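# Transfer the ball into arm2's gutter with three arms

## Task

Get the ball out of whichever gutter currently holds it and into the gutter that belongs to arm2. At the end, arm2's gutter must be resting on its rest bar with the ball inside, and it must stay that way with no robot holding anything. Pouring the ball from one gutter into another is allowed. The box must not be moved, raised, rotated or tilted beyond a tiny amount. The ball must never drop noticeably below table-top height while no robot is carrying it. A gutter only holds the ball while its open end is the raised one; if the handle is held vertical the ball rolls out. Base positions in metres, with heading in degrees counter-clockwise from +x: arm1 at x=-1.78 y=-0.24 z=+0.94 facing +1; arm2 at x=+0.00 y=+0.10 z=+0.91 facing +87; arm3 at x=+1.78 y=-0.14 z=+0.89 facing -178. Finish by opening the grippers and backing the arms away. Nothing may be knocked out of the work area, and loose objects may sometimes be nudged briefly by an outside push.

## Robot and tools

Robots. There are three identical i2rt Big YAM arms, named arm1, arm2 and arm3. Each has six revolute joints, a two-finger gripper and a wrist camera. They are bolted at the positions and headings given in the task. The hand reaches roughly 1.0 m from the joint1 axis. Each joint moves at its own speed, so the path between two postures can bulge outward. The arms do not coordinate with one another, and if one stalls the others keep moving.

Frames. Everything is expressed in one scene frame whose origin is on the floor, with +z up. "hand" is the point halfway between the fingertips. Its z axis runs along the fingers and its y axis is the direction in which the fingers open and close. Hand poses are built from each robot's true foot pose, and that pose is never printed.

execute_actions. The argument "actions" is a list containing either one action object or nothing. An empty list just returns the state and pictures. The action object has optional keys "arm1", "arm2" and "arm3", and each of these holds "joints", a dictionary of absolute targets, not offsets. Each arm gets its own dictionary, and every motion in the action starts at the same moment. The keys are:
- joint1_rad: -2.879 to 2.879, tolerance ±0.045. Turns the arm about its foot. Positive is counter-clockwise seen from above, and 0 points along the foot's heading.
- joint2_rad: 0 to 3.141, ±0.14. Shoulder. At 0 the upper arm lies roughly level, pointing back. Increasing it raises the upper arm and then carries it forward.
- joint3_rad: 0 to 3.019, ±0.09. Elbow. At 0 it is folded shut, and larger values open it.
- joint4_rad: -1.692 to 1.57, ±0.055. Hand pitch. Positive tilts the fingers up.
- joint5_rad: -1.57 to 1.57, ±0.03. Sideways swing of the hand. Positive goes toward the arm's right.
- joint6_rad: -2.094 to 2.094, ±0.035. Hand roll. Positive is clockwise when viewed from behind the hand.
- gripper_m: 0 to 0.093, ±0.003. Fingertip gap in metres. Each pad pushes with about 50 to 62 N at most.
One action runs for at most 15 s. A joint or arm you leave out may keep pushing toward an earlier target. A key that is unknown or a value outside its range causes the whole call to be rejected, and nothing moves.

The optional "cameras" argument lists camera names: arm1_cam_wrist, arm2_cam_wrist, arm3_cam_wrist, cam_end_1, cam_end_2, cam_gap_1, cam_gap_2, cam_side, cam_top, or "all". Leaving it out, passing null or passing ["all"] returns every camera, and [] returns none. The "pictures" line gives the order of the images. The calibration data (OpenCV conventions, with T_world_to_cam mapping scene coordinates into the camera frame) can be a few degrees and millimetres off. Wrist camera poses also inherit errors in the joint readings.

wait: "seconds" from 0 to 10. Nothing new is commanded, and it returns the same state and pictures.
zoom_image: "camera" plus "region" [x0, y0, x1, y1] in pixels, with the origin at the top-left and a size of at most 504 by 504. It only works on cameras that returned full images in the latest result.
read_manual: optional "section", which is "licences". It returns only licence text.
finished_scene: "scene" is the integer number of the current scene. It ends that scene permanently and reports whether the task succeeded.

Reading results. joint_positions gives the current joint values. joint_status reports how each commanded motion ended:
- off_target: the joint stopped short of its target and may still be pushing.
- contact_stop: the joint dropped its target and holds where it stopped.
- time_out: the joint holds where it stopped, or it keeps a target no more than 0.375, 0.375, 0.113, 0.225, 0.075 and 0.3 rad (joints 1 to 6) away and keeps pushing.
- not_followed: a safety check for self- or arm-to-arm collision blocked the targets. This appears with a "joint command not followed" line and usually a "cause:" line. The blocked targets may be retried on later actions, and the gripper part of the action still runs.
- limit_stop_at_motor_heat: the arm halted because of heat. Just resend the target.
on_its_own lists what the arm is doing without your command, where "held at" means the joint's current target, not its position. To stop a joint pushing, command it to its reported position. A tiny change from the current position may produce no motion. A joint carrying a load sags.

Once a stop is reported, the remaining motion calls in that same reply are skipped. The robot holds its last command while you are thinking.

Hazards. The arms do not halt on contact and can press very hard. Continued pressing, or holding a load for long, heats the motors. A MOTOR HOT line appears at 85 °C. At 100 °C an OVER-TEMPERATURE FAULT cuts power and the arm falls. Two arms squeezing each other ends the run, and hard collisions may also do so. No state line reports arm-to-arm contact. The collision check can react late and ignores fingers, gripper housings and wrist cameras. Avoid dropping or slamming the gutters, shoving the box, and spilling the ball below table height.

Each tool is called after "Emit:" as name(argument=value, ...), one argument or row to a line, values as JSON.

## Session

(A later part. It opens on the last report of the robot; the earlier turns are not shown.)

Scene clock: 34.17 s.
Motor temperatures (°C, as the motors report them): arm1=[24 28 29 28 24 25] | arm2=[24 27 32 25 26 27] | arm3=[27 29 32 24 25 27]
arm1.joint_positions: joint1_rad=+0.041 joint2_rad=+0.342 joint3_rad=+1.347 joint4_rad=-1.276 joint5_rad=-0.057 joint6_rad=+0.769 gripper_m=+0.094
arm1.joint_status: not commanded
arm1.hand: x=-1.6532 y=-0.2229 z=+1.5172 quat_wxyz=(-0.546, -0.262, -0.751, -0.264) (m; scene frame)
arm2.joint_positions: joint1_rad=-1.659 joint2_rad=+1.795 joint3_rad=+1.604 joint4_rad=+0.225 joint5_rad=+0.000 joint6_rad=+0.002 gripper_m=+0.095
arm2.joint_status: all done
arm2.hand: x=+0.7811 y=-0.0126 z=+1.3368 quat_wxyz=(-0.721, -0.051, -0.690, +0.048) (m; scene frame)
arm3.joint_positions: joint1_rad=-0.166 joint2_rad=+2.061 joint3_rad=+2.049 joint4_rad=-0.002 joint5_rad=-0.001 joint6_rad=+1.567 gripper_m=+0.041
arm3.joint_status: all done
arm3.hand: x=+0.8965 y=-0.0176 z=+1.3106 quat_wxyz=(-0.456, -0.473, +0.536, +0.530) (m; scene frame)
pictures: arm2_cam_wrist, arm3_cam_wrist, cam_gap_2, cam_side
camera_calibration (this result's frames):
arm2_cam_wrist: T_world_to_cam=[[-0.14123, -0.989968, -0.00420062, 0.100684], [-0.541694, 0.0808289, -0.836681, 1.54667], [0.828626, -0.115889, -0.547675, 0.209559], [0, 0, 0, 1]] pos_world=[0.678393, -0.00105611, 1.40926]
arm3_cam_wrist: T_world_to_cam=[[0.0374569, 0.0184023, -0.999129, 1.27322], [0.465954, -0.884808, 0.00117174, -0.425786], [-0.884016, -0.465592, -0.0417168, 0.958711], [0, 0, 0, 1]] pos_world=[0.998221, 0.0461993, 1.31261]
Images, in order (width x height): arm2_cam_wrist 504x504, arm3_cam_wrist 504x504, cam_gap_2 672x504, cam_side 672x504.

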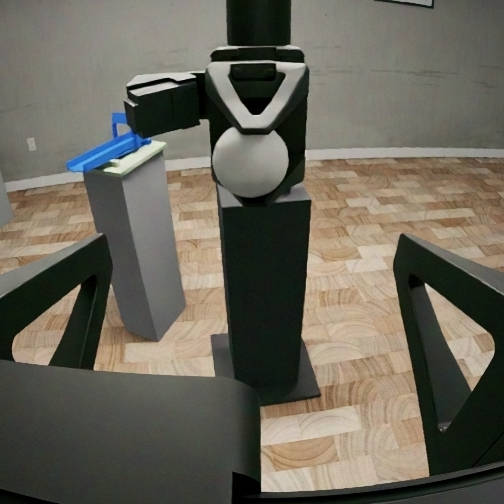

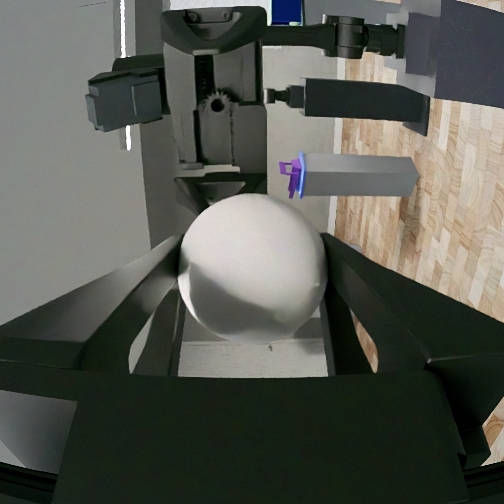

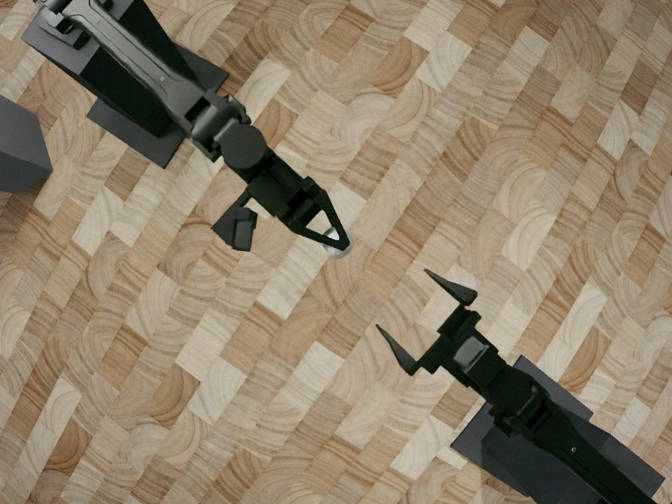

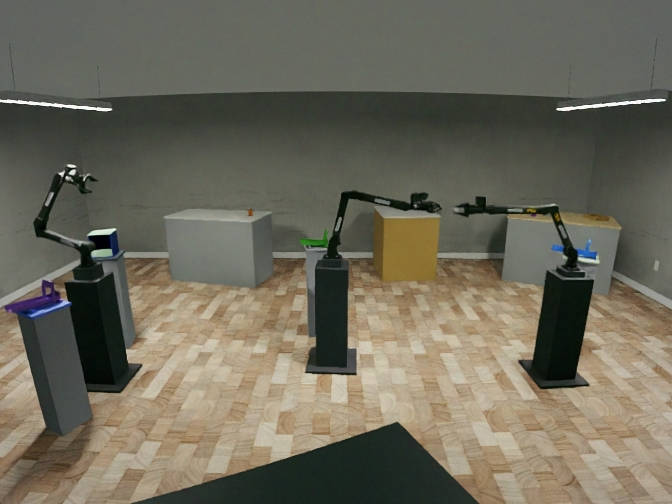

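Emit:
execute_actions(
  actions=[
    {"arm2":{"joints":{"joint2_rad":2.135,"joint3_rad":2.148,"joint4_rad":0.003}}},
  ],
  cameras=["arm2_cam_wrist","arm3_cam_wrist","cam_gap_2","cam_side"],
)

Scene clock: 37.60 s.
Motor temperatures (°C, as the motors report them): arm1=[24 28 29 28 24 25] | arm2=[24 27 32 25 26 27] | arm3=[27 30 32 24 25 27]
arm1.joint_positions: joint1_rad=+0.041 joint2_rad=+0.342 joint3_rad=+1.347 joint4_rad=-1.276 joint5_rad=-0.057 joint6_rad=+0.769 gripper_m=+0.094
arm1.joint_status: not commanded
arm1.hand: x=-1.6532 y=-0.2229 z=+1.5172 quat_wxyz=(-0.546, -0.262, -0.751, -0.264) (m; scene frame)
arm2.joint_positions: joint1_rad=-1.659 joint2_rad=+2.137 joint3_rad=+2.093 joint4_rad=+0.011 joint5_rad=+0.000 joint6_rad=+0.002 gripper_m=+0.095
arm2.joint_status: all done
arm2.hand: x=+0.8968 y=-0.0288 z=+1.3062 quat_wxyz=(-0.697, -0.053, -0.713, +0.046) (m; scene frame)
arm3.joint_positions: joint1_rad=-0.166 joint2_rad=+2.061 joint3_rad=+2.049 joint4_rad=-0.002 joint5_rad=-0.001 joint6_rad=+1.567 gripper_m=+0.041
arm3.joint_status: not commanded
arm3.hand: x=+0.8965 y=-0.0176 z=+1.3106 quat_wxyz=(-0.456, -0.473, +0.536, +0.530) (m; scene frame)
pictures: arm2_cam_wrist, arm3_cam_wrist, cam_gap_2, cam_side
camera_calibration (this result's frames):
arm2_cam_wrist: T_world_to_cam=[[-0.141125, -0.989983, -0.00414947, 0.100666], [-0.595778, 0.0882761, -0.798283, 1.58361], [0.790653, -0.110186, -0.602269, 0.200576], [0, 0, 0, 1]] pos_world=[0.7991, -0.0180367, 1.38539]
arm3_cam_wrist: T_world_to_cam=[[0.0374569, 0.0184023, -0.999129, 1.27322], [0.465954, -0.884808, 0.00117174, -0.425786], [-0.884016, -0.465592, -0.0417168, 0.958711], [0, 0, 0, 1]] pos_world=[0.998221, 0.0461993, 1.31261]
Images, in order (width x height): arm2_cam_wrist 504x504, arm3_cam_wrist 504x504, cam_gap_2 672x504, cam_side 672x504.

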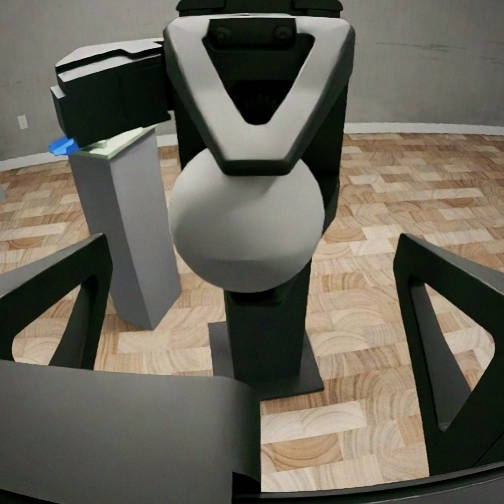

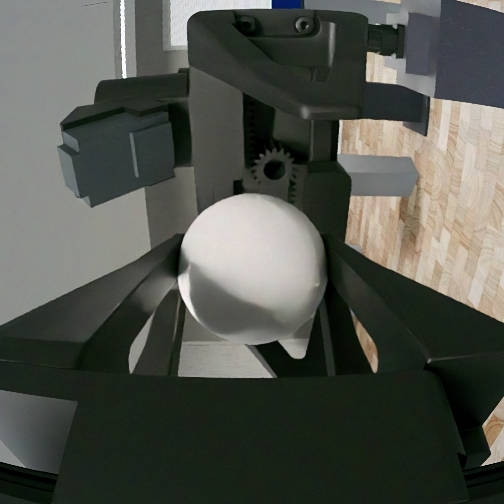

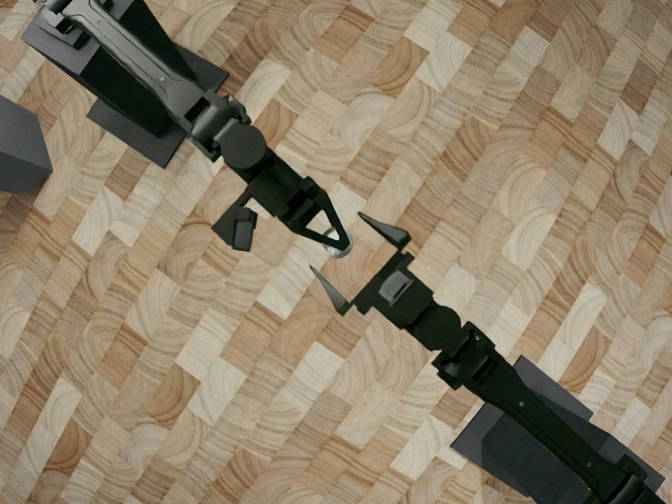

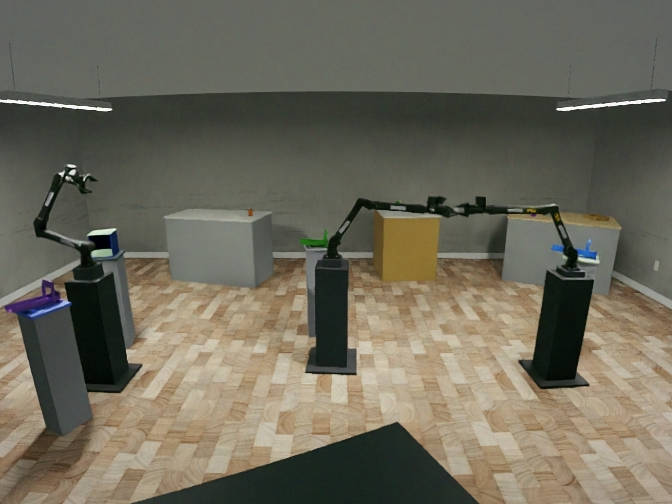

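Emit:
execute_actions(
  actions=[
    {"arm3":{"joints":{"joint2_rad":2.088}},"arm2":{"joints":{"gripper_m":0.065}}},
  ],
  cameras=["arm2_cam_wrist","arm3_cam_wrist","cam_gap_2"],
)

Scene clock: 38.80 s.
Motor temperatures (°C, as the motors report them): arm1=[24 28 29 28 24 25] | arm2=[24 27 33 25 26 27] | arm3=[27 30 33 24 25 27]
arm1.joint_positions: joint1_rad=+0.041 joint2_rad=+0.342 joint3_rad=+1.347 joint4_rad=-1.276 joint5_rad=-0.057 joint6_rad=+0.769 gripper_m=+0.094
arm1.joint_status: not commanded
arm1.hand: x=-1.6532 y=-0.2229 z=+1.5172 quat_wxyz=(-0.546, -0.262, -0.751, -0.264) (m; scene frame)
arm2.joint_positions: joint1_rad=-1.659 joint2_rad=+2.137 joint3_rad=+2.093 joint4_rad=+0.011 joint5_rad=+0.000 joint6_rad=+0.002 gripper_m=+0.065
arm2.joint_status: all done
arm2.hand: x=+0.8968 y=-0.0288 z=+1.3062 quat_wxyz=(-0.697, -0.053, -0.713, +0.046) (m; scene frame)
arm3.joint_positions: joint1_rad=-0.166 joint2_rad=+2.061 joint3_rad=+2.049 joint4_rad=-0.002 joint5_rad=-0.001 joint6_rad=+1.567 gripper_m=+0.041
arm3.joint_status: all done
arm3.hand: x=+0.8965 y=-0.0176 z=+1.3106 quat_wxyz=(-0.456, -0.473, +0.536, +0.530) (m; scene frame)
pictures: arm2_cam_wrist, arm3_cam_wrist, cam_gap_2
camera_calibration (this result's frames):
arm2_cam_wrist: T_world_to_cam=[[-0.141117, -0.989986, -0.00376811, 0.10016], [-0.595822, 0.0879694, -0.798284, 1.58364], [0.790622, -0.110406, -0.602269, 0.200598], [0, 0, 0, 1]] pos_world=[0.799105, -0.0180077, 1.38539]
arm3_cam_wrist: T_world_to_cam=[[0.0374569, 0.0184023, -0.999129, 1.27322], [0.465954, -0.884808, 0.00117174, -0.425786], [-0.884016, -0.465592, -0.0417168, 0.958711], [0, 0, 0, 1]] pos_world=[0.998221, 0.0461993, 1.31261]
Images, in order (width x height): arm2_cam_wrist 504x504, arm3_cam_wrist 504x504, cam_gap_2 672x504.

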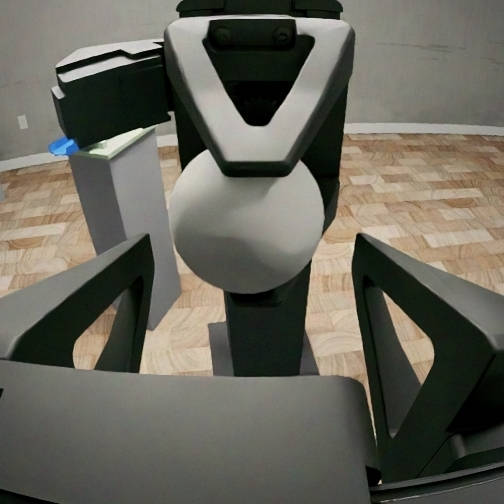

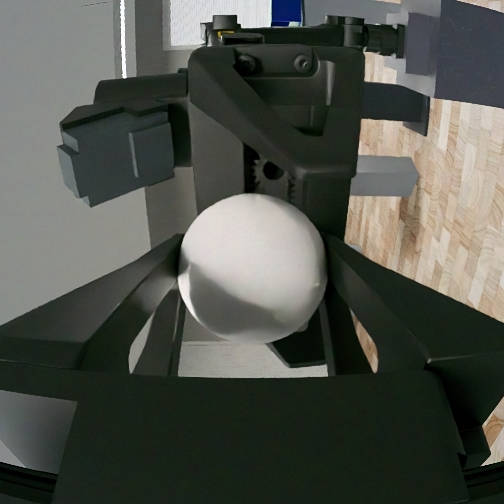

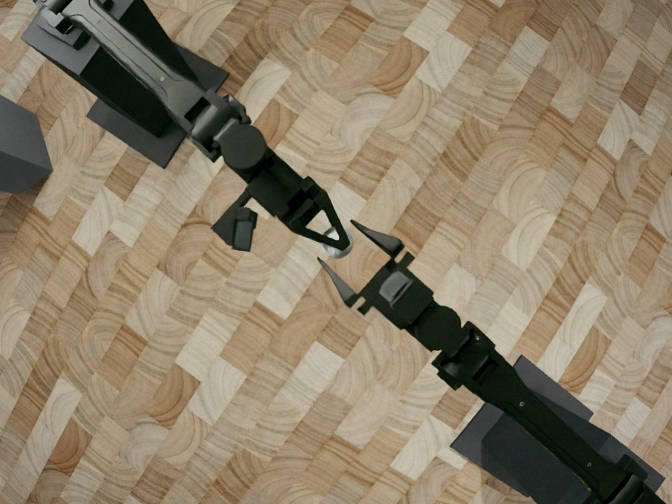

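Emit:
execute_actions(
  actions=[
    {"arm3":{"joints":{"joint2_rad":2.104}}},
  ],
  cameras=["arm2_cam_wrist","arm3_cam_wrist","cam_gap_2"],
)

Scene clock: 39.73 s.
Motor temperatures (°C, as the motors report them): arm1=[24 28 29 28 24 25] | arm2=[24 27 33 25 26 27] | arm3=[27 30 33 24 25 27]
arm1.joint_positions: joint1_rad=+0.041 joint2_rad=+0.342 joint3_rad=+1.347 joint4_rad=-1.276 joint5_rad=-0.057 joint6_rad=+0.769 gripper_m=+0.094
arm1.joint_status: not commanded
arm1.hand: x=-1.6532 y=-0.2229 z=+1.5172 quat_wxyz=(-0.546, -0.262, -0.751, -0.264) (m; scene frame)
arm2.joint_positions: joint1_rad=-1.659 joint2_rad=+2.137 joint3_rad=+2.093 joint4_rad=+0.011 joint5_rad=+0.000 joint6_rad=+0.002 gripper_m=+0.065
arm2.joint_status: not commanded
arm2.hand: x=+0.8968 y=-0.0288 z=+1.3062 quat_wxyz=(-0.697, -0.053, -0.713, +0.046) (m; scene frame)
arm3.joint_positions: joint1_rad=-0.166 joint2_rad=+2.082 joint3_rad=+2.049 joint4_rad=-0.002 joint5_rad=-0.001 joint6_rad=+1.567 gripper_m=+0.041
arm3.joint_status: all done
arm3.hand: x=+0.8906 y=-0.0166 z=+1.2917 quat_wxyz=(-0.451, -0.478, +0.542, +0.524) (m; scene frame)
pictures: arm2_cam_wrist, arm3_cam_wrist, cam_gap_2
camera_calibration (this result's frames):
arm2_cam_wrist: T_world_to_cam=[[-0.141117, -0.989986, -0.00376811, 0.10016], [-0.595822, 0.0879694, -0.798284, 1.58364], [0.790622, -0.110406, -0.602269, 0.200598], [0, 0, 0, 1]] pos_world=[0.799105, -0.0180077, 1.38539]
arm3_cam_wrist: T_world_to_cam=[[0.0585897, 0.0154522, -0.998163, 1.23447], [0.46565, -0.884864, 0.0136343, -0.437951], [-0.883028, -0.465593, -0.0590392, 0.97461], [0, 0, 0, 1]] pos_world=[0.992212, 0.0471695, 1.29571]
Images, in order (width x height): arm2_cam_wrist 504x504, arm3_cam_wrist 504x504, cam_gap_2 672x504.

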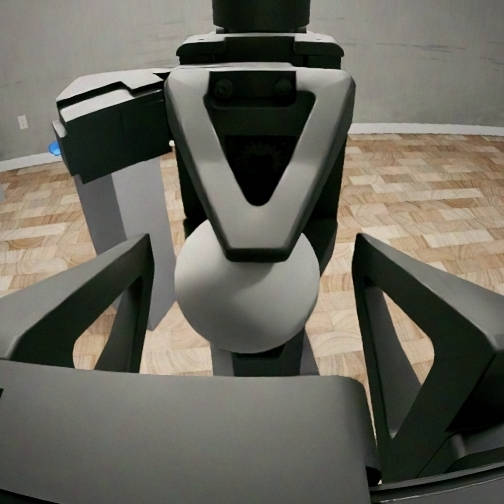

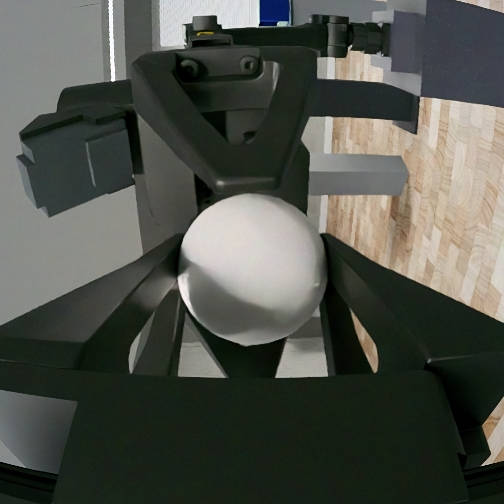

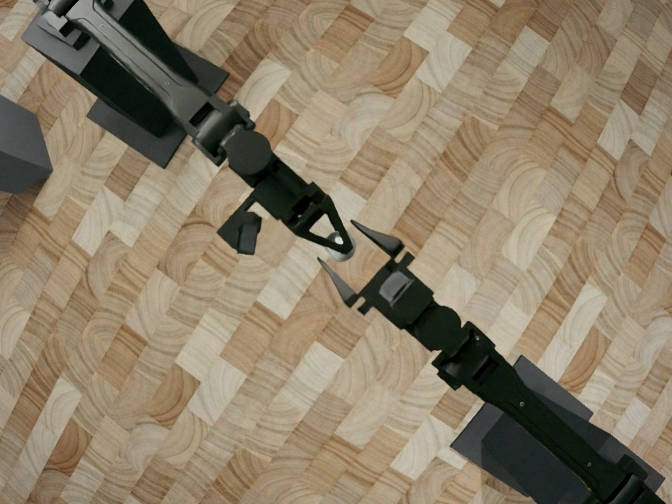

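Emit:
execute_actions(
  actions=[
    {"arm2":{"joints":{"gripper_m":0.03}}},
  ],
  cameras=["arm2_cam_wrist","arm3_cam_wrist"],
)

Scene clock: 40.43 s.
Motor temperatures (°C, as the motors report them): arm1=[24 28 29 28 24 25] | arm2=[24 27 33 25 26 27] | arm3=[27 30 33 24 25 27]
arm1.joint_positions: joint1_rad=+0.041 joint2_rad=+0.342 joint3_rad=+1.347 joint4_rad=-1.276 joint5_rad=-0.057 joint6_rad=+0.769 gripper_m=+0.094
arm1.joint_status: not commanded
arm1.hand: x=-1.6532 y=-0.2229 z=+1.5172 quat_wxyz=(-0.546, -0.262, -0.751, -0.264) (m; scene frame)
arm2.joint_positions: joint1_rad=-1.659 joint2_rad=+2.137 joint3_rad=+2.093 joint4_rad=+0.011 joint5_rad=-0.002 joint6_rad=+0.001 gripper_m=+0.041
arm2.joint_status: gripper_m off_target (ended at +0.041, target +0.030)
arm2.hand: x=+0.8969 y=-0.0282 z=+1.3062 quat_wxyz=(-0.697, -0.052, -0.713, +0.046) (m; scene frame)
arm3.joint_positions: joint1_rad=-0.165 joint2_rad=+2.082 joint3_rad=+2.049 joint4_rad=-0.001 joint5_rad=-0.002 joint6_rad=+1.567 gripper_m=+0.041
arm3.joint_status: not commanded
arm3.hand: x=+0.8904 y=-0.0180 z=+1.2918 quat_wxyz=(-0.452, -0.478, +0.541, +0.524) (m; scene frame)
pictures: arm2_cam_wrist, arm3_cam_wrist
camera_calibration (this result's frames):
arm2_cam_wrist: T_world_to_cam=[[-0.139202, -0.99026, -0.00265642, 0.0975925], [-0.596104, 0.0859368, -0.798295, 1.58385], [0.790748, -0.109541, -0.602261, 0.2005], [0, 0, 0, 1]] pos_world=[0.79918, -0.0175061, 1.38539]
arm3_cam_wrist: T_world_to_cam=[[0.0581936, 0.0155843, -0.998184, 1.23497], [0.467344, -0.883973, 0.0134447, -0.440359], [-0.882158, -0.467277, -0.0587248, 0.972568], [0, 0, 0, 1]] pos_world=[0.991891, 0.045947, 1.29576]
Images, in order (width x height): arm2_cam_wrist 504x504, arm3_cam_wrist 504x504.

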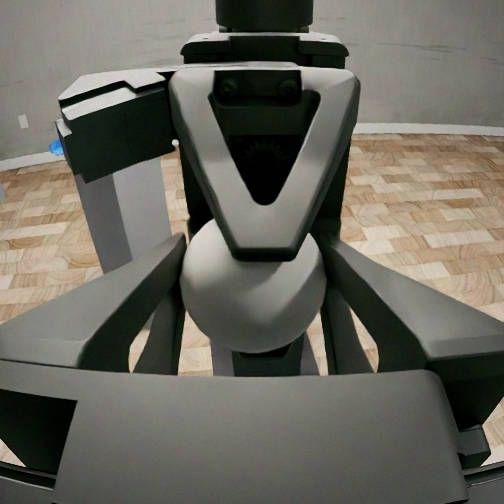

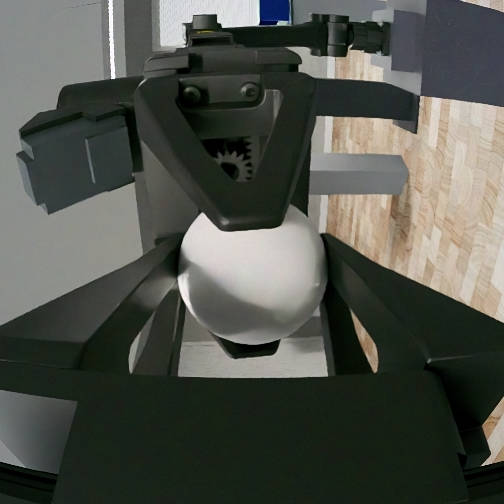

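Emit:
execute_actions(
  actions=[
    {"arm3":{"joints":{"gripper_m":0.093}}},
  ],
  cameras=["arm2_cam_wrist","cam_gap_2"],
)

Scene clock: 41.30 s.
Motor temperatures (°C, as the motors report them): arm1=[24 28 29 28 24 25] | arm2=[24 27 33 25 26 27] | arm3=[27 30 33 24 25 27]
arm1.joint_positions: joint1_rad=+0.041 joint2_rad=+0.342 joint3_rad=+1.347 joint4_rad=-1.276 joint5_rad=-0.057 joint6_rad=+0.769 gripper_m=+0.094
arm1.joint_status: not commanded
arm1.hand: x=-1.6532 y=-0.2229 z=+1.5172 quat_wxyz=(-0.546, -0.262, -0.751, -0.264) (m; scene frame)
arm2.joint_positions: joint1_rad=-1.659 joint2_rad=+2.137 joint3_rad=+2.093 joint4_rad=+0.011 joint5_rad=-0.002 joint6_rad=+0.001 gripper_m=+0.041
arm2.joint_status: not commanded
arm2.hand: x=+0.8969 y=-0.0282 z=+1.3062 quat_wxyz=(-0.697, -0.052, -0.713, +0.046) (m; scene frame)
arm3.joint_positions: joint1_rad=-0.165 joint2_rad=+2.082 joint3_rad=+2.049 joint4_rad=+0.000 joint5_rad=-0.002 joint6_rad=+1.568 gripper_m=+0.093
arm3.joint_status: all done
arm3.hand: x=+0.8903 y=-0.0180 z=+1.2921 quat_wxyz=(-0.452, -0.478, +0.541, +0.524) (m; scene frame)
pictures: arm2_cam_wrist, cam_gap_2
camera_calibration (this result's frames):
arm2_cam_wrist: T_world_to_cam=[[-0.139202, -0.99026, -0.00265642, 0.0975925], [-0.596104, 0.0859368, -0.798295, 1.58385], [0.790748, -0.109541, -0.602261, 0.2005], [0, 0, 0, 1]] pos_world=[0.79918, -0.0175061, 1.38539]
Images, in order (width x height): arm2_cam_wrist 504x504, cam_gap_2 672x504.

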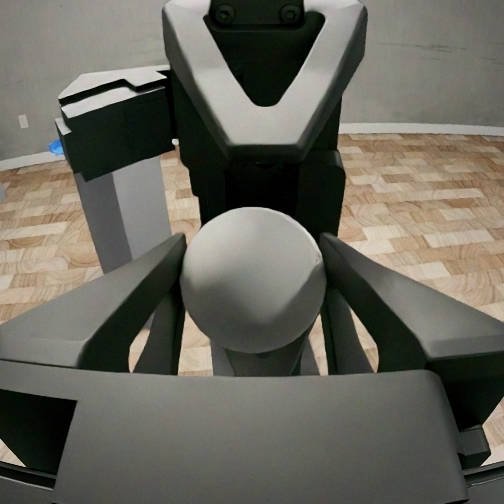

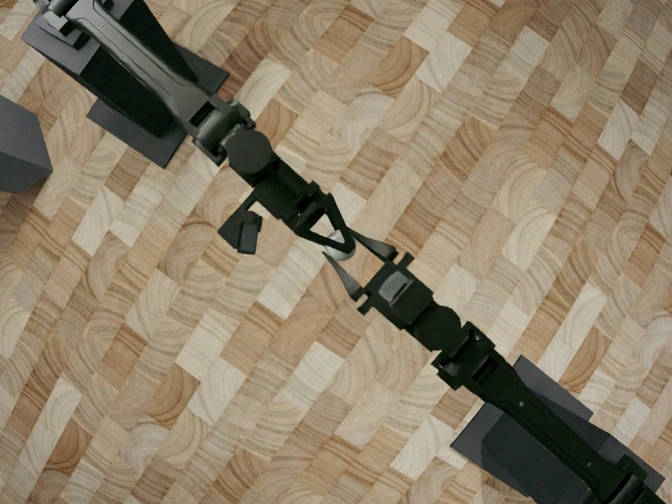

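Emit:
execute_actions(
  actions=[
    {"arm2":{"joints":{"joint1_rad":-1.55}},"arm3":{"joints":{"joint1_rad":-0.06}}},
  ],
  cameras=["cam_gap_2"],
)

Scene clock: 43.07 s.
Motor temperatures (°C, as the motors report them): arm1=[24 28 29 28 24 25] | arm2=[24 28 34 25 26 27] | arm3=[27 30 33 24 25 27]
arm1.joint_positions: joint1_rad=+0.041 joint2_rad=+0.342 joint3_rad=+1.347 joint4_rad=-1.276 joint5_rad=-0.057 joint6_rad=+0.769 gripper_m=+0.094
arm1.joint_status: not commanded
arm1.hand: x=-1.6532 y=-0.2229 z=+1.5172 quat_wxyz=(-0.546, -0.262, -0.751, -0.264) (m; scene frame)
arm2.joint_positions: joint1_rad=-1.537 joint2_rad=+2.137 joint3_rad=+2.093 joint4_rad=+0.011 joint5_rad=-0.002 joint6_rad=+0.001 gripper_m=+0.041
arm2.joint_status: all done
arm2.hand: x=+0.9057 y=+0.0820 z=+1.3068 quat_wxyz=(-0.699, -0.008, -0.715, +0.004) (m; scene frame)
arm3.joint_positions: joint1_rad=-0.063 joint2_rad=+2.082 joint3_rad=+2.049 joint4_rad=+0.000 joint5_rad=+0.000 joint6_rad=+1.568 gripper_m=+0.093
arm3.joint_status: all done
arm3.hand: x=+0.8825 y=-0.1085 z=+1.2914 quat_wxyz=(-0.478, -0.504, +0.517, +0.500) (m; scene frame)
pictures: cam_gap_2
Images, in order (width x height): cam_gap_2 672x504.

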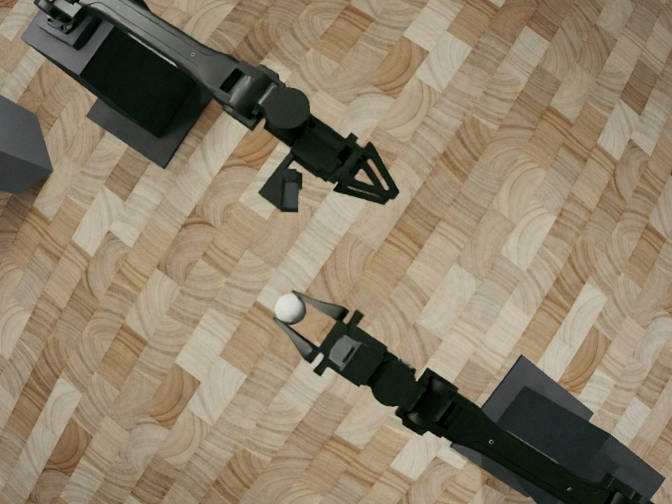

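Emit:
execute_actions(
  actions=[
    {"arm2":{"joints":{"joint1_rad":0.305,"joint2_rad":1.895,"joint3_rad":1.825,"joint4_rad":-1.49,"joint5_rad":0,"joint6_rad":0.11}},"arm3":{"joints":{"joint2_rad":1.3,"joint3_rad":1.3,"joint4_rad":-0.5,"joint6_rad":0.5}}},
  ],
  cameras=["arm2_cam_wrist","cam_end_1","cam_side","cam_top"],
)

Scene clock: 46.37 s.
Motor temperatures (°C, as the motors report them): arm1=[24 28 29 28 24 25] | arm2=[24 28 34 24 26 27] | arm3=[27 30 34 24 25 27]
arm1.joint_positions: joint1_rad=+0.041 joint2_rad=+0.342 joint3_rad=+1.347 joint4_rad=-1.276 joint5_rad=-0.057 joint6_rad=+0.769 gripper_m=+0.094
arm1.joint_status: not commanded
arm1.hand: x=-1.6532 y=-0.2229 z=+1.5172 quat_wxyz=(-0.546, -0.262, -0.751, -0.264) (m; scene frame)
arm2.joint_positions: joint1_rad=+0.315 joint2_rad=+1.915 joint3_rad=+1.830 joint4_rad=-1.476 joint5_rad=-0.001 joint6_rad=+0.098 gripper_m=+0.041
arm2.joint_status: all done
arm2.hand: x=-0.1567 y=+0.6763 z=+1.0961 quat_wxyz=(-0.007, +0.763, -0.646, -0.002) (m; scene frame)
arm3.joint_positions: joint1_rad=-0.063 joint2_rad=+1.293 joint3_rad=+1.299 joint4_rad=-0.492 joint5_rad=+0.000 joint6_rad=+0.517 gripper_m=+0.093
arm3.joint_status: all done
arm3.hand: x=+1.1938 y=-0.1193 z=+1.2887 quat_wxyz=(-0.120, -0.827, +0.232, +0.498) (m; scene frame)
pictures: arm2_cam_wrist, cam_end_1, cam_side, cam_top
camera_calibration (this result's frames):
arm2_cam_wrist: T_world_to_cam=[[0.985771, 0.16784, 0.0092746, 0.0280165], [0.132298, -0.808697, 0.573155, -0.056562], [0.103698, -0.563772, -0.819395, 1.42182], [0, 0, 0, 1]] pos_world=[-0.167576, 0.75114, 1.19719]
Images, in order (width x height): arm2_cam_wrist 504x504, cam_end_1 672x504, cam_side 672x504, cam_top 672x504.

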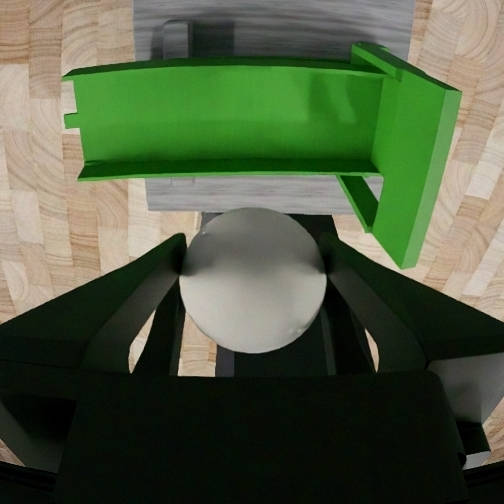

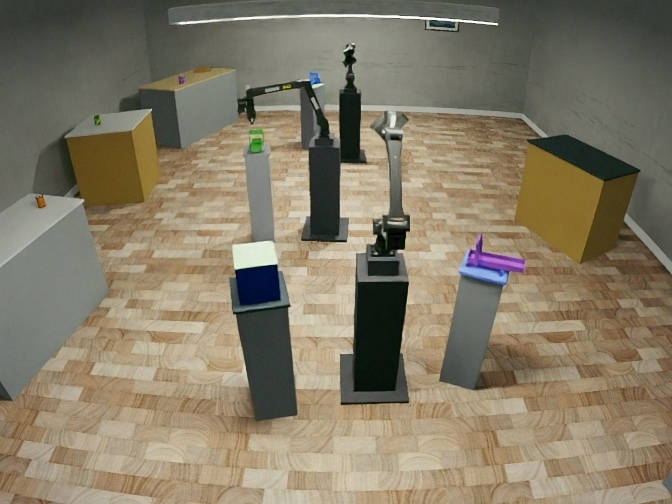

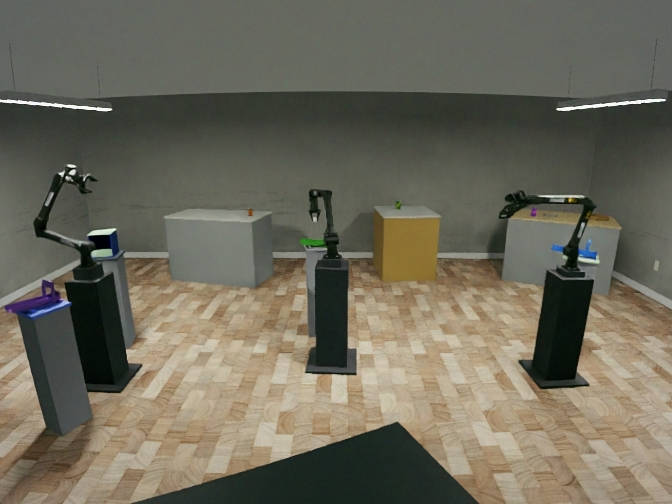

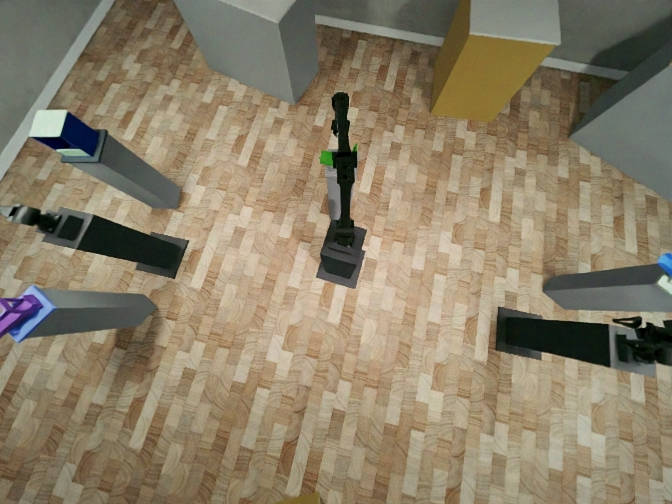

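Emit:
zoom_image(
  camera="arm2_cam_wrist",
  region=[150, 10, 400, 230],
)

Region (150, 10, 400, 230) of arm2_cam_wrist's 504x504 image, scaled by 2.016, with more detail than that image has; it fills the top 444 rows of this view, and the rest is white.

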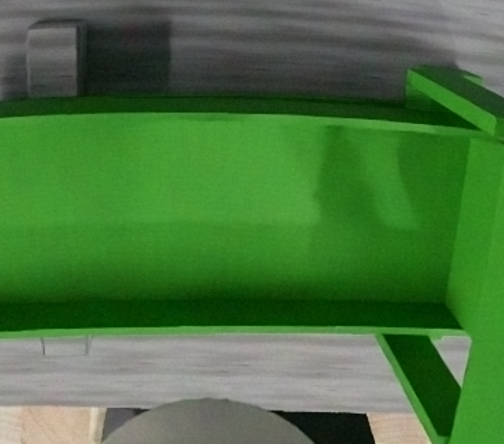

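Emit:
execute_actions(
  actions=[
    {"arm2":{"joints":{"joint2_rad":2.01,"joint3_rad":1.578,"joint4_rad":-1.117}}},
  ],
  cameras=["arm2_cam_wrist","cam_end_1","cam_side"],
)

Scene clock: 49.27 s.
Motor temperatures (°C, as the motors report them): arm1=[24 28 30 28 24 25] | arm2=[24 28 33 24 26 27] | arm3=[27 30 34 24 25 27]
arm1.joint_positions: joint1_rad=+0.041 joint2_rad=+0.342 joint3_rad=+1.347 joint4_rad=-1.276 joint5_rad=-0.057 joint6_rad=+0.769 gripper_m=+0.094
arm1.joint_status: not commanded
arm1.hand: x=-1.6532 y=-0.2229 z=+1.5172 quat_wxyz=(-0.546, -0.262, -0.751, -0.264) (m; scene frame)
arm2.joint_positions: joint1_rad=+0.315 joint2_rad=+2.027 joint3_rad=+1.566 joint4_rad=-1.132 joint5_rad=-0.001 joint6_rad=+0.098 gripper_m=+0.041
arm2.joint_status: all done
arm2.hand: x=-0.1526 y=+0.6674 z=+0.9352 quat_wxyz=(+0.002, +0.763, -0.646, +0.011) (m; scene frame)
arm3.joint_positions: joint1_rad=-0.063 joint2_rad=+1.293 joint3_rad=+1.299 joint4_rad=-0.492 joint5_rad=+0.000 joint6_rad=+0.517 gripper_m=+0.093
arm3.joint_status: not commanded
arm3.hand: x=+1.1938 y=-0.1193 z=+1.2887 quat_wxyz=(-0.120, -0.827, +0.232, +0.498) (m; scene frame)
pictures: arm2_cam_wrist, cam_end_1, cam_side
camera_calibration (this result's frames):
arm2_cam_wrist: T_world_to_cam=[[0.985738, 0.167843, 0.0122272, 0.0241529], [0.12727, -0.791047, 0.598371, -0.00823224], [0.110104, -0.588281, -0.801126, 1.28474], [0, 0, 0, 1]] pos_world=[-0.164216, 0.74522, 1.03387]
Images, in order (width x height): arm2_cam_wrist 504x504, cam_end_1 672x504, cam_side 672x504.

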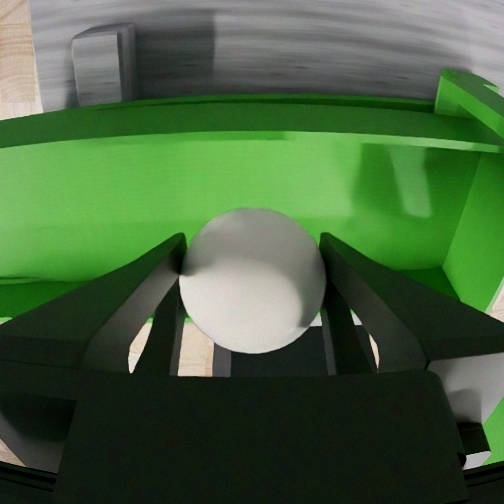

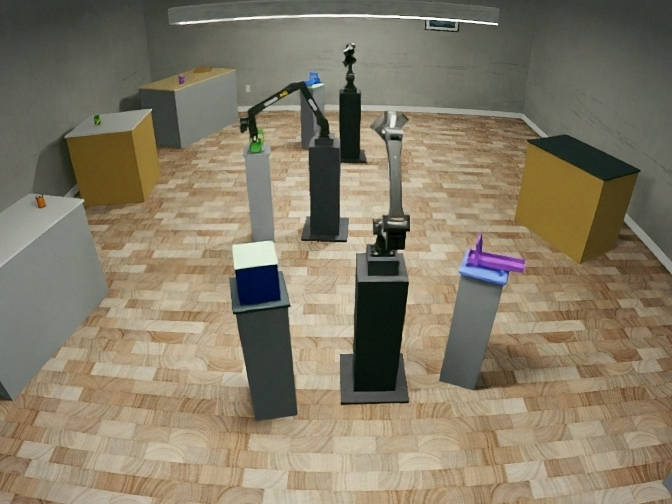

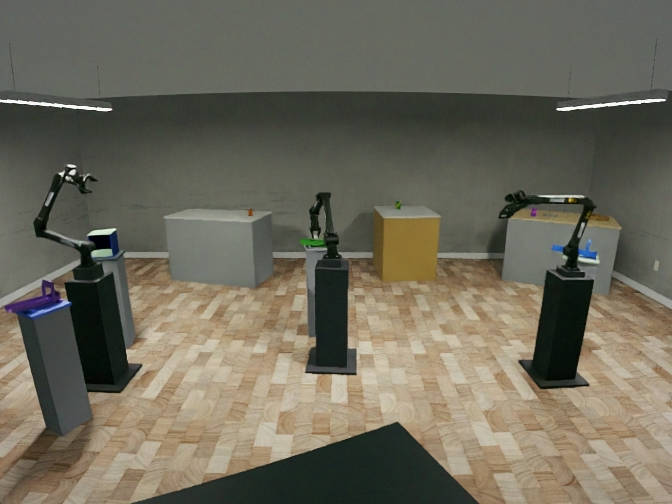

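Emit:
zoom_image(
  camera="arm2_cam_wrist",
  region=[100, 80, 400, 380],
)

Emit:
zoom_image(
  camera="cam_end_1",
  region=[225, 100, 295, 165],
)

Emit:
zoom_image(
  camera="cam_side",
  region=[290, 205, 350, 260],
)

Region (100, 80, 400, 380) of arm2_cam_wrist's 504x504 image, scaled by 1.680, with more detail than that image has.

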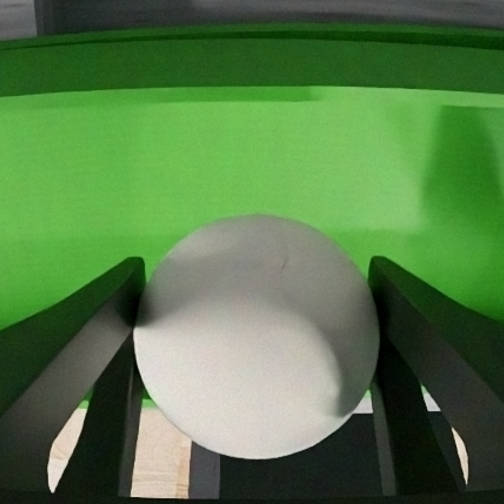

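Region (225, 100, 295, 165) of cam_end_1's 672x504 image, scaled by 7.200, with more detail than that image has; it fills the top 468 rows of this view, and the rest is white.

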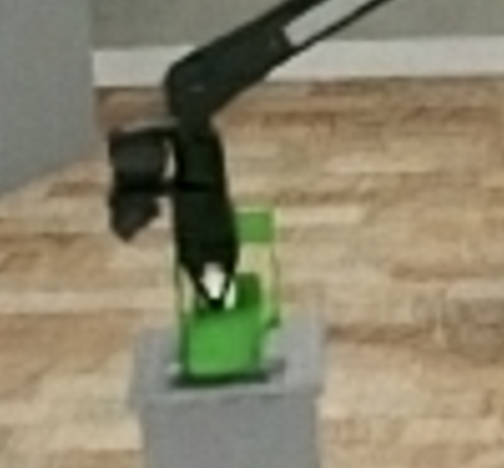

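Region (290, 205, 350, 260) of cam_side's 672x504 image, scaled by 8.400, with more detail than that image has; it fills the top 462 rows of this view, and the rest is white.

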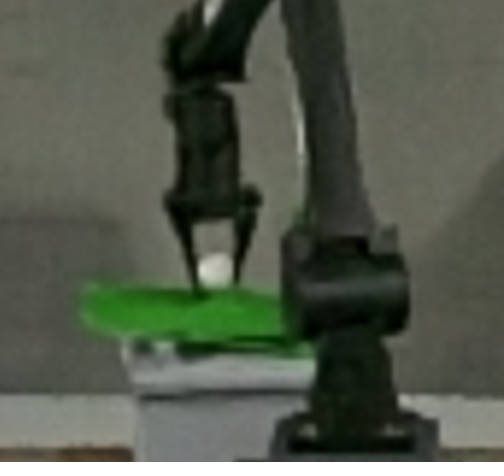

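Emit:
execute_actions(
  actions=[
    {"arm2":{"joints":{"joint3_rad":1.472,"joint4_rad":-0.975}}},
  ],
  cameras=["arm2_cam_wrist","cam_end_1","cam_side"],
)

Emit:
zoom_image(
  camera="cam_side",
  region=[290, 205, 350, 260],
)

Scene clock: 51.20 s.
Motor temperatures (°C, as the motors report them): arm1=[24 28 30 28 24 25] | arm2=[24 28 33 24 26 27] | arm3=[27 30 34 24 25 27]
arm1.joint_positions: joint1_rad=+0.041 joint2_rad=+0.342 joint3_rad=+1.347 joint4_rad=-1.276 joint5_rad=-0.057 joint6_rad=+0.769 gripper_m=+0.094
arm1.joint_status: not commanded
arm1.hand: x=-1.6532 y=-0.2229 z=+1.5172 quat_wxyz=(-0.546, -0.262, -0.751, -0.264) (m; scene frame)
arm2.joint_positions: joint1_rad=+0.315 joint2_rad=+2.019 joint3_rad=+1.471 joint4_rad=-0.990 joint5_rad=-0.001 joint6_rad=+0.098 gripper_m=+0.041
arm2.joint_status: all done
arm2.hand: x=-0.1509 y=+0.6623 z=+0.9078 quat_wxyz=(-0.014, +0.763, -0.646, -0.011) (m; scene frame)
arm3.joint_positions: joint1_rad=-0.063 joint2_rad=+1.293 joint3_rad=+1.299 joint4_rad=-0.492 joint5_rad=+0.000 joint6_rad=+0.517 gripper_m=+0.093
arm3.joint_status: not commanded
arm3.hand: x=+1.1938 y=-0.1193 z=+1.2887 quat_wxyz=(-0.120, -0.827, +0.232, +0.498) (m; scene frame)
pictures: arm2_cam_wrist, cam_end_1, cam_side
camera_calibration (this result's frames):
arm2_cam_wrist: T_world_to_cam=[[0.985779, 0.167893, 0.00715071, 0.0282815], [0.135791, -0.82092, 0.554663, 0.0646472], [0.098994, -0.545804, -0.832045, 1.25793], [0, 0, 0, 1]] pos_world=[-0.161185, 0.734903, 1.01059]
Images, in order (width x height): arm2_cam_wrist 504x504, cam_end_1 672x504, cam_side 672x504.

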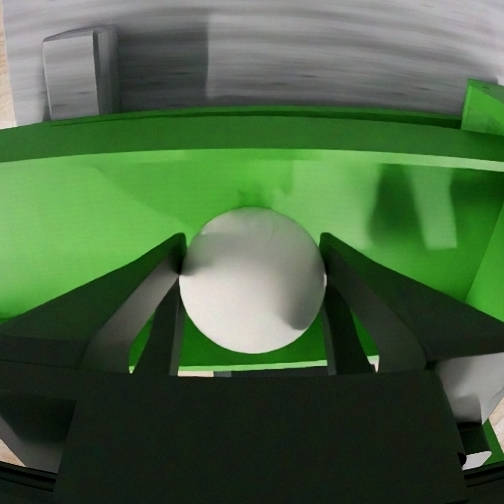

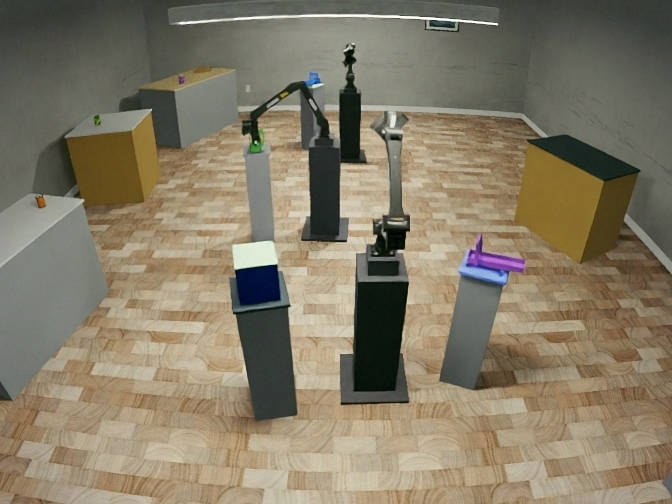

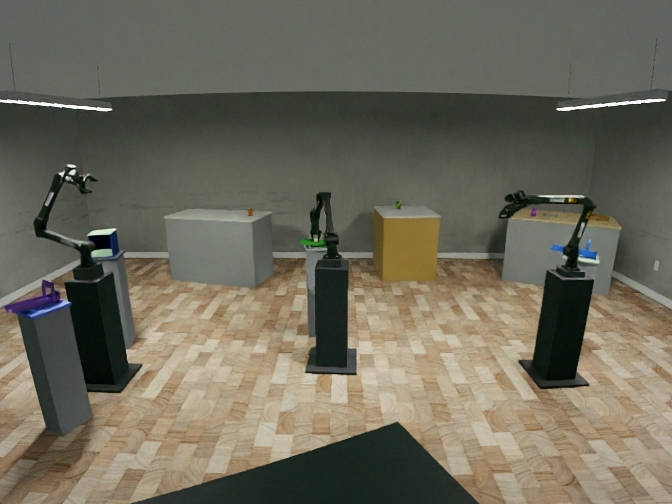

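Region (290, 205, 350, 260) of cam_side's 672x504 image, scaled by 8.400, with more detail than that image has; it fills the top 462 rows of this view, and the rest is white.

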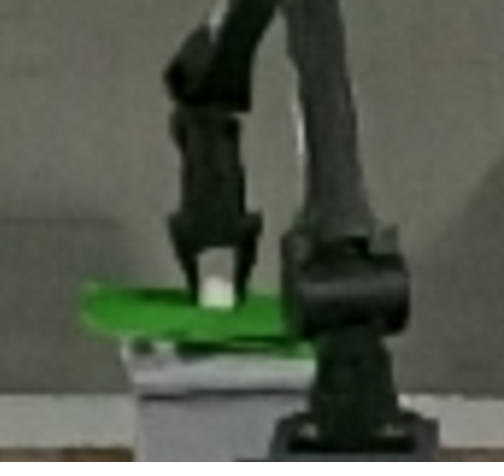

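Emit:
execute_actions(
  actions=[
    {"arm2":{"joints":{"joint3_rad":1.447,"joint4_rad":-0.942}}},
  ],
  cameras=["arm2_cam_wrist"],
)

Emit:
execute_actions(
  actions=[
    {"arm2":{"joints":{"gripper_m":0.06}}},
  ],
  cameras=["arm2_cam_wrist"],
)

Scene clock: 53.40 s.
Motor temperatures (°C, as the motors report them): arm1=[24 28 30 28 24 25] | arm2=[24 28 32 24 26 27] | arm3=[27 30 34 24 25 27]
arm1.joint_positions: joint1_rad=+0.041 joint2_rad=+0.342 joint3_rad=+1.347 joint4_rad=-1.276 joint5_rad=-0.057 joint6_rad=+0.769 gripper_m=+0.094
arm1.joint_status: not commanded
arm1.hand: x=-1.6532 y=-0.2229 z=+1.5172 quat_wxyz=(-0.546, -0.262, -0.751, -0.264) (m; scene frame)
arm2.joint_positions: joint1_rad=+0.315 joint2_rad=+2.018 joint3_rad=+1.459 joint4_rad=-0.957 joint5_rad=-0.001 joint6_rad=+0.098 gripper_m=+0.041
arm2.joint_status: all done
arm2.hand: x=-0.1517 y=+0.6652 z=+0.9050 quat_wxyz=(-0.020, +0.763, -0.646, -0.021) (m; scene frame)
arm3.joint_positions: joint1_rad=-0.063 joint2_rad=+1.293 joint3_rad=+1.299 joint4_rad=-0.492 joint5_rad=+0.000 joint6_rad=+0.517 gripper_m=+0.093
arm3.joint_status: not commanded
arm3.hand: x=+1.1938 y=-0.1193 z=+1.2887 quat_wxyz=(-0.120, -0.827, +0.232, +0.498) (m; scene frame)
pictures: arm2_cam_wrist
camera_calibration (this result's frames):
arm2_cam_wrist: T_world_to_cam=[[0.985775, 0.167994, 0.00499251, 0.0304412], [0.139235, -0.832935, 0.535568, 0.094531], [0.0941307, -0.527255, -0.844477, 1.25537], [0, 0, 0, 1]] pos_world=[-0.161339, 0.735524, 1.00935]
Images, in order (width x height): arm2_cam_wrist 504x504.

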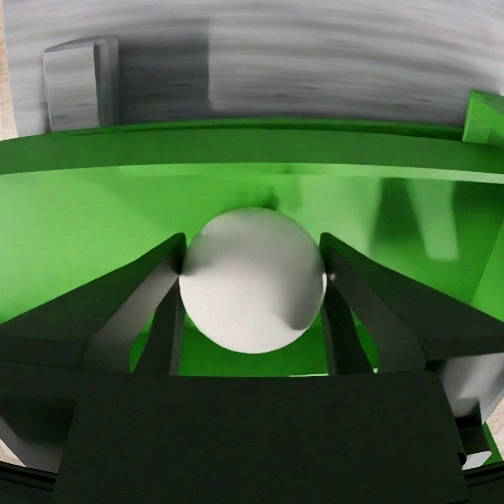

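Scene clock: 54.00 s.
Motor temperatures (°C, as the motors report them): arm1=[24 28 30 28 24 25] | arm2=[24 28 32 24 26 27] | arm3=[27 30 34 24 25 27]
arm1.joint_positions: joint1_rad=+0.041 joint2_rad=+0.342 joint3_rad=+1.347 joint4_rad=-1.276 joint5_rad=-0.057 joint6_rad=+0.769 gripper_m=+0.094
arm1.joint_status: not commanded
arm1.hand: x=-1.6532 y=-0.2229 z=+1.5172 quat_wxyz=(-0.546, -0.262, -0.751, -0.264) (m; scene frame)
arm2.joint_positions: joint1_rad=+0.315 joint2_rad=+2.018 joint3_rad=+1.455 joint4_rad=-0.957 joint5_rad=-0.001 joint6_rad=+0.099 gripper_m=+0.060
arm2.joint_status: all done
arm2.hand: x=-0.1512 y=+0.6637 z=+0.9038 quat_wxyz=(-0.019, +0.763, -0.646, -0.019) (m; scene frame)
arm3.joint_positions: joint1_rad=-0.063 joint2_rad=+1.293 joint3_rad=+1.299 joint4_rad=-0.492 joint5_rad=+0.000 joint6_rad=+0.517 gripper_m=+0.093
arm3.joint_status: not commanded
arm3.hand: x=+1.1938 y=-0.1193 z=+1.2887 quat_wxyz=(-0.120, -0.827, +0.232, +0.498) (m; scene frame)
pictures: arm2_cam_wrist
camera_calibration (this result's frames):
arm2_cam_wrist: T_world_to_cam=[[0.985842, 0.167579, 0.00567458, 0.0298934], [0.138205, -0.831268, 0.538418, 0.0900272], [0.0949449, -0.530011, -0.842659, 1.25388], [0, 0, 0, 1]] pos_world=[-0.160962, 0.734399, 1.00795]
Images, in order (width x height): arm2_cam_wrist 504x504.

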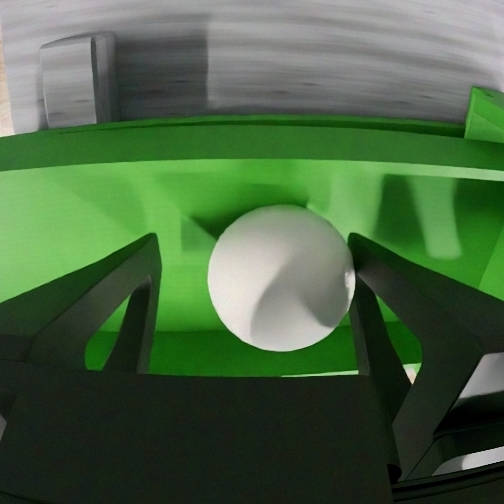

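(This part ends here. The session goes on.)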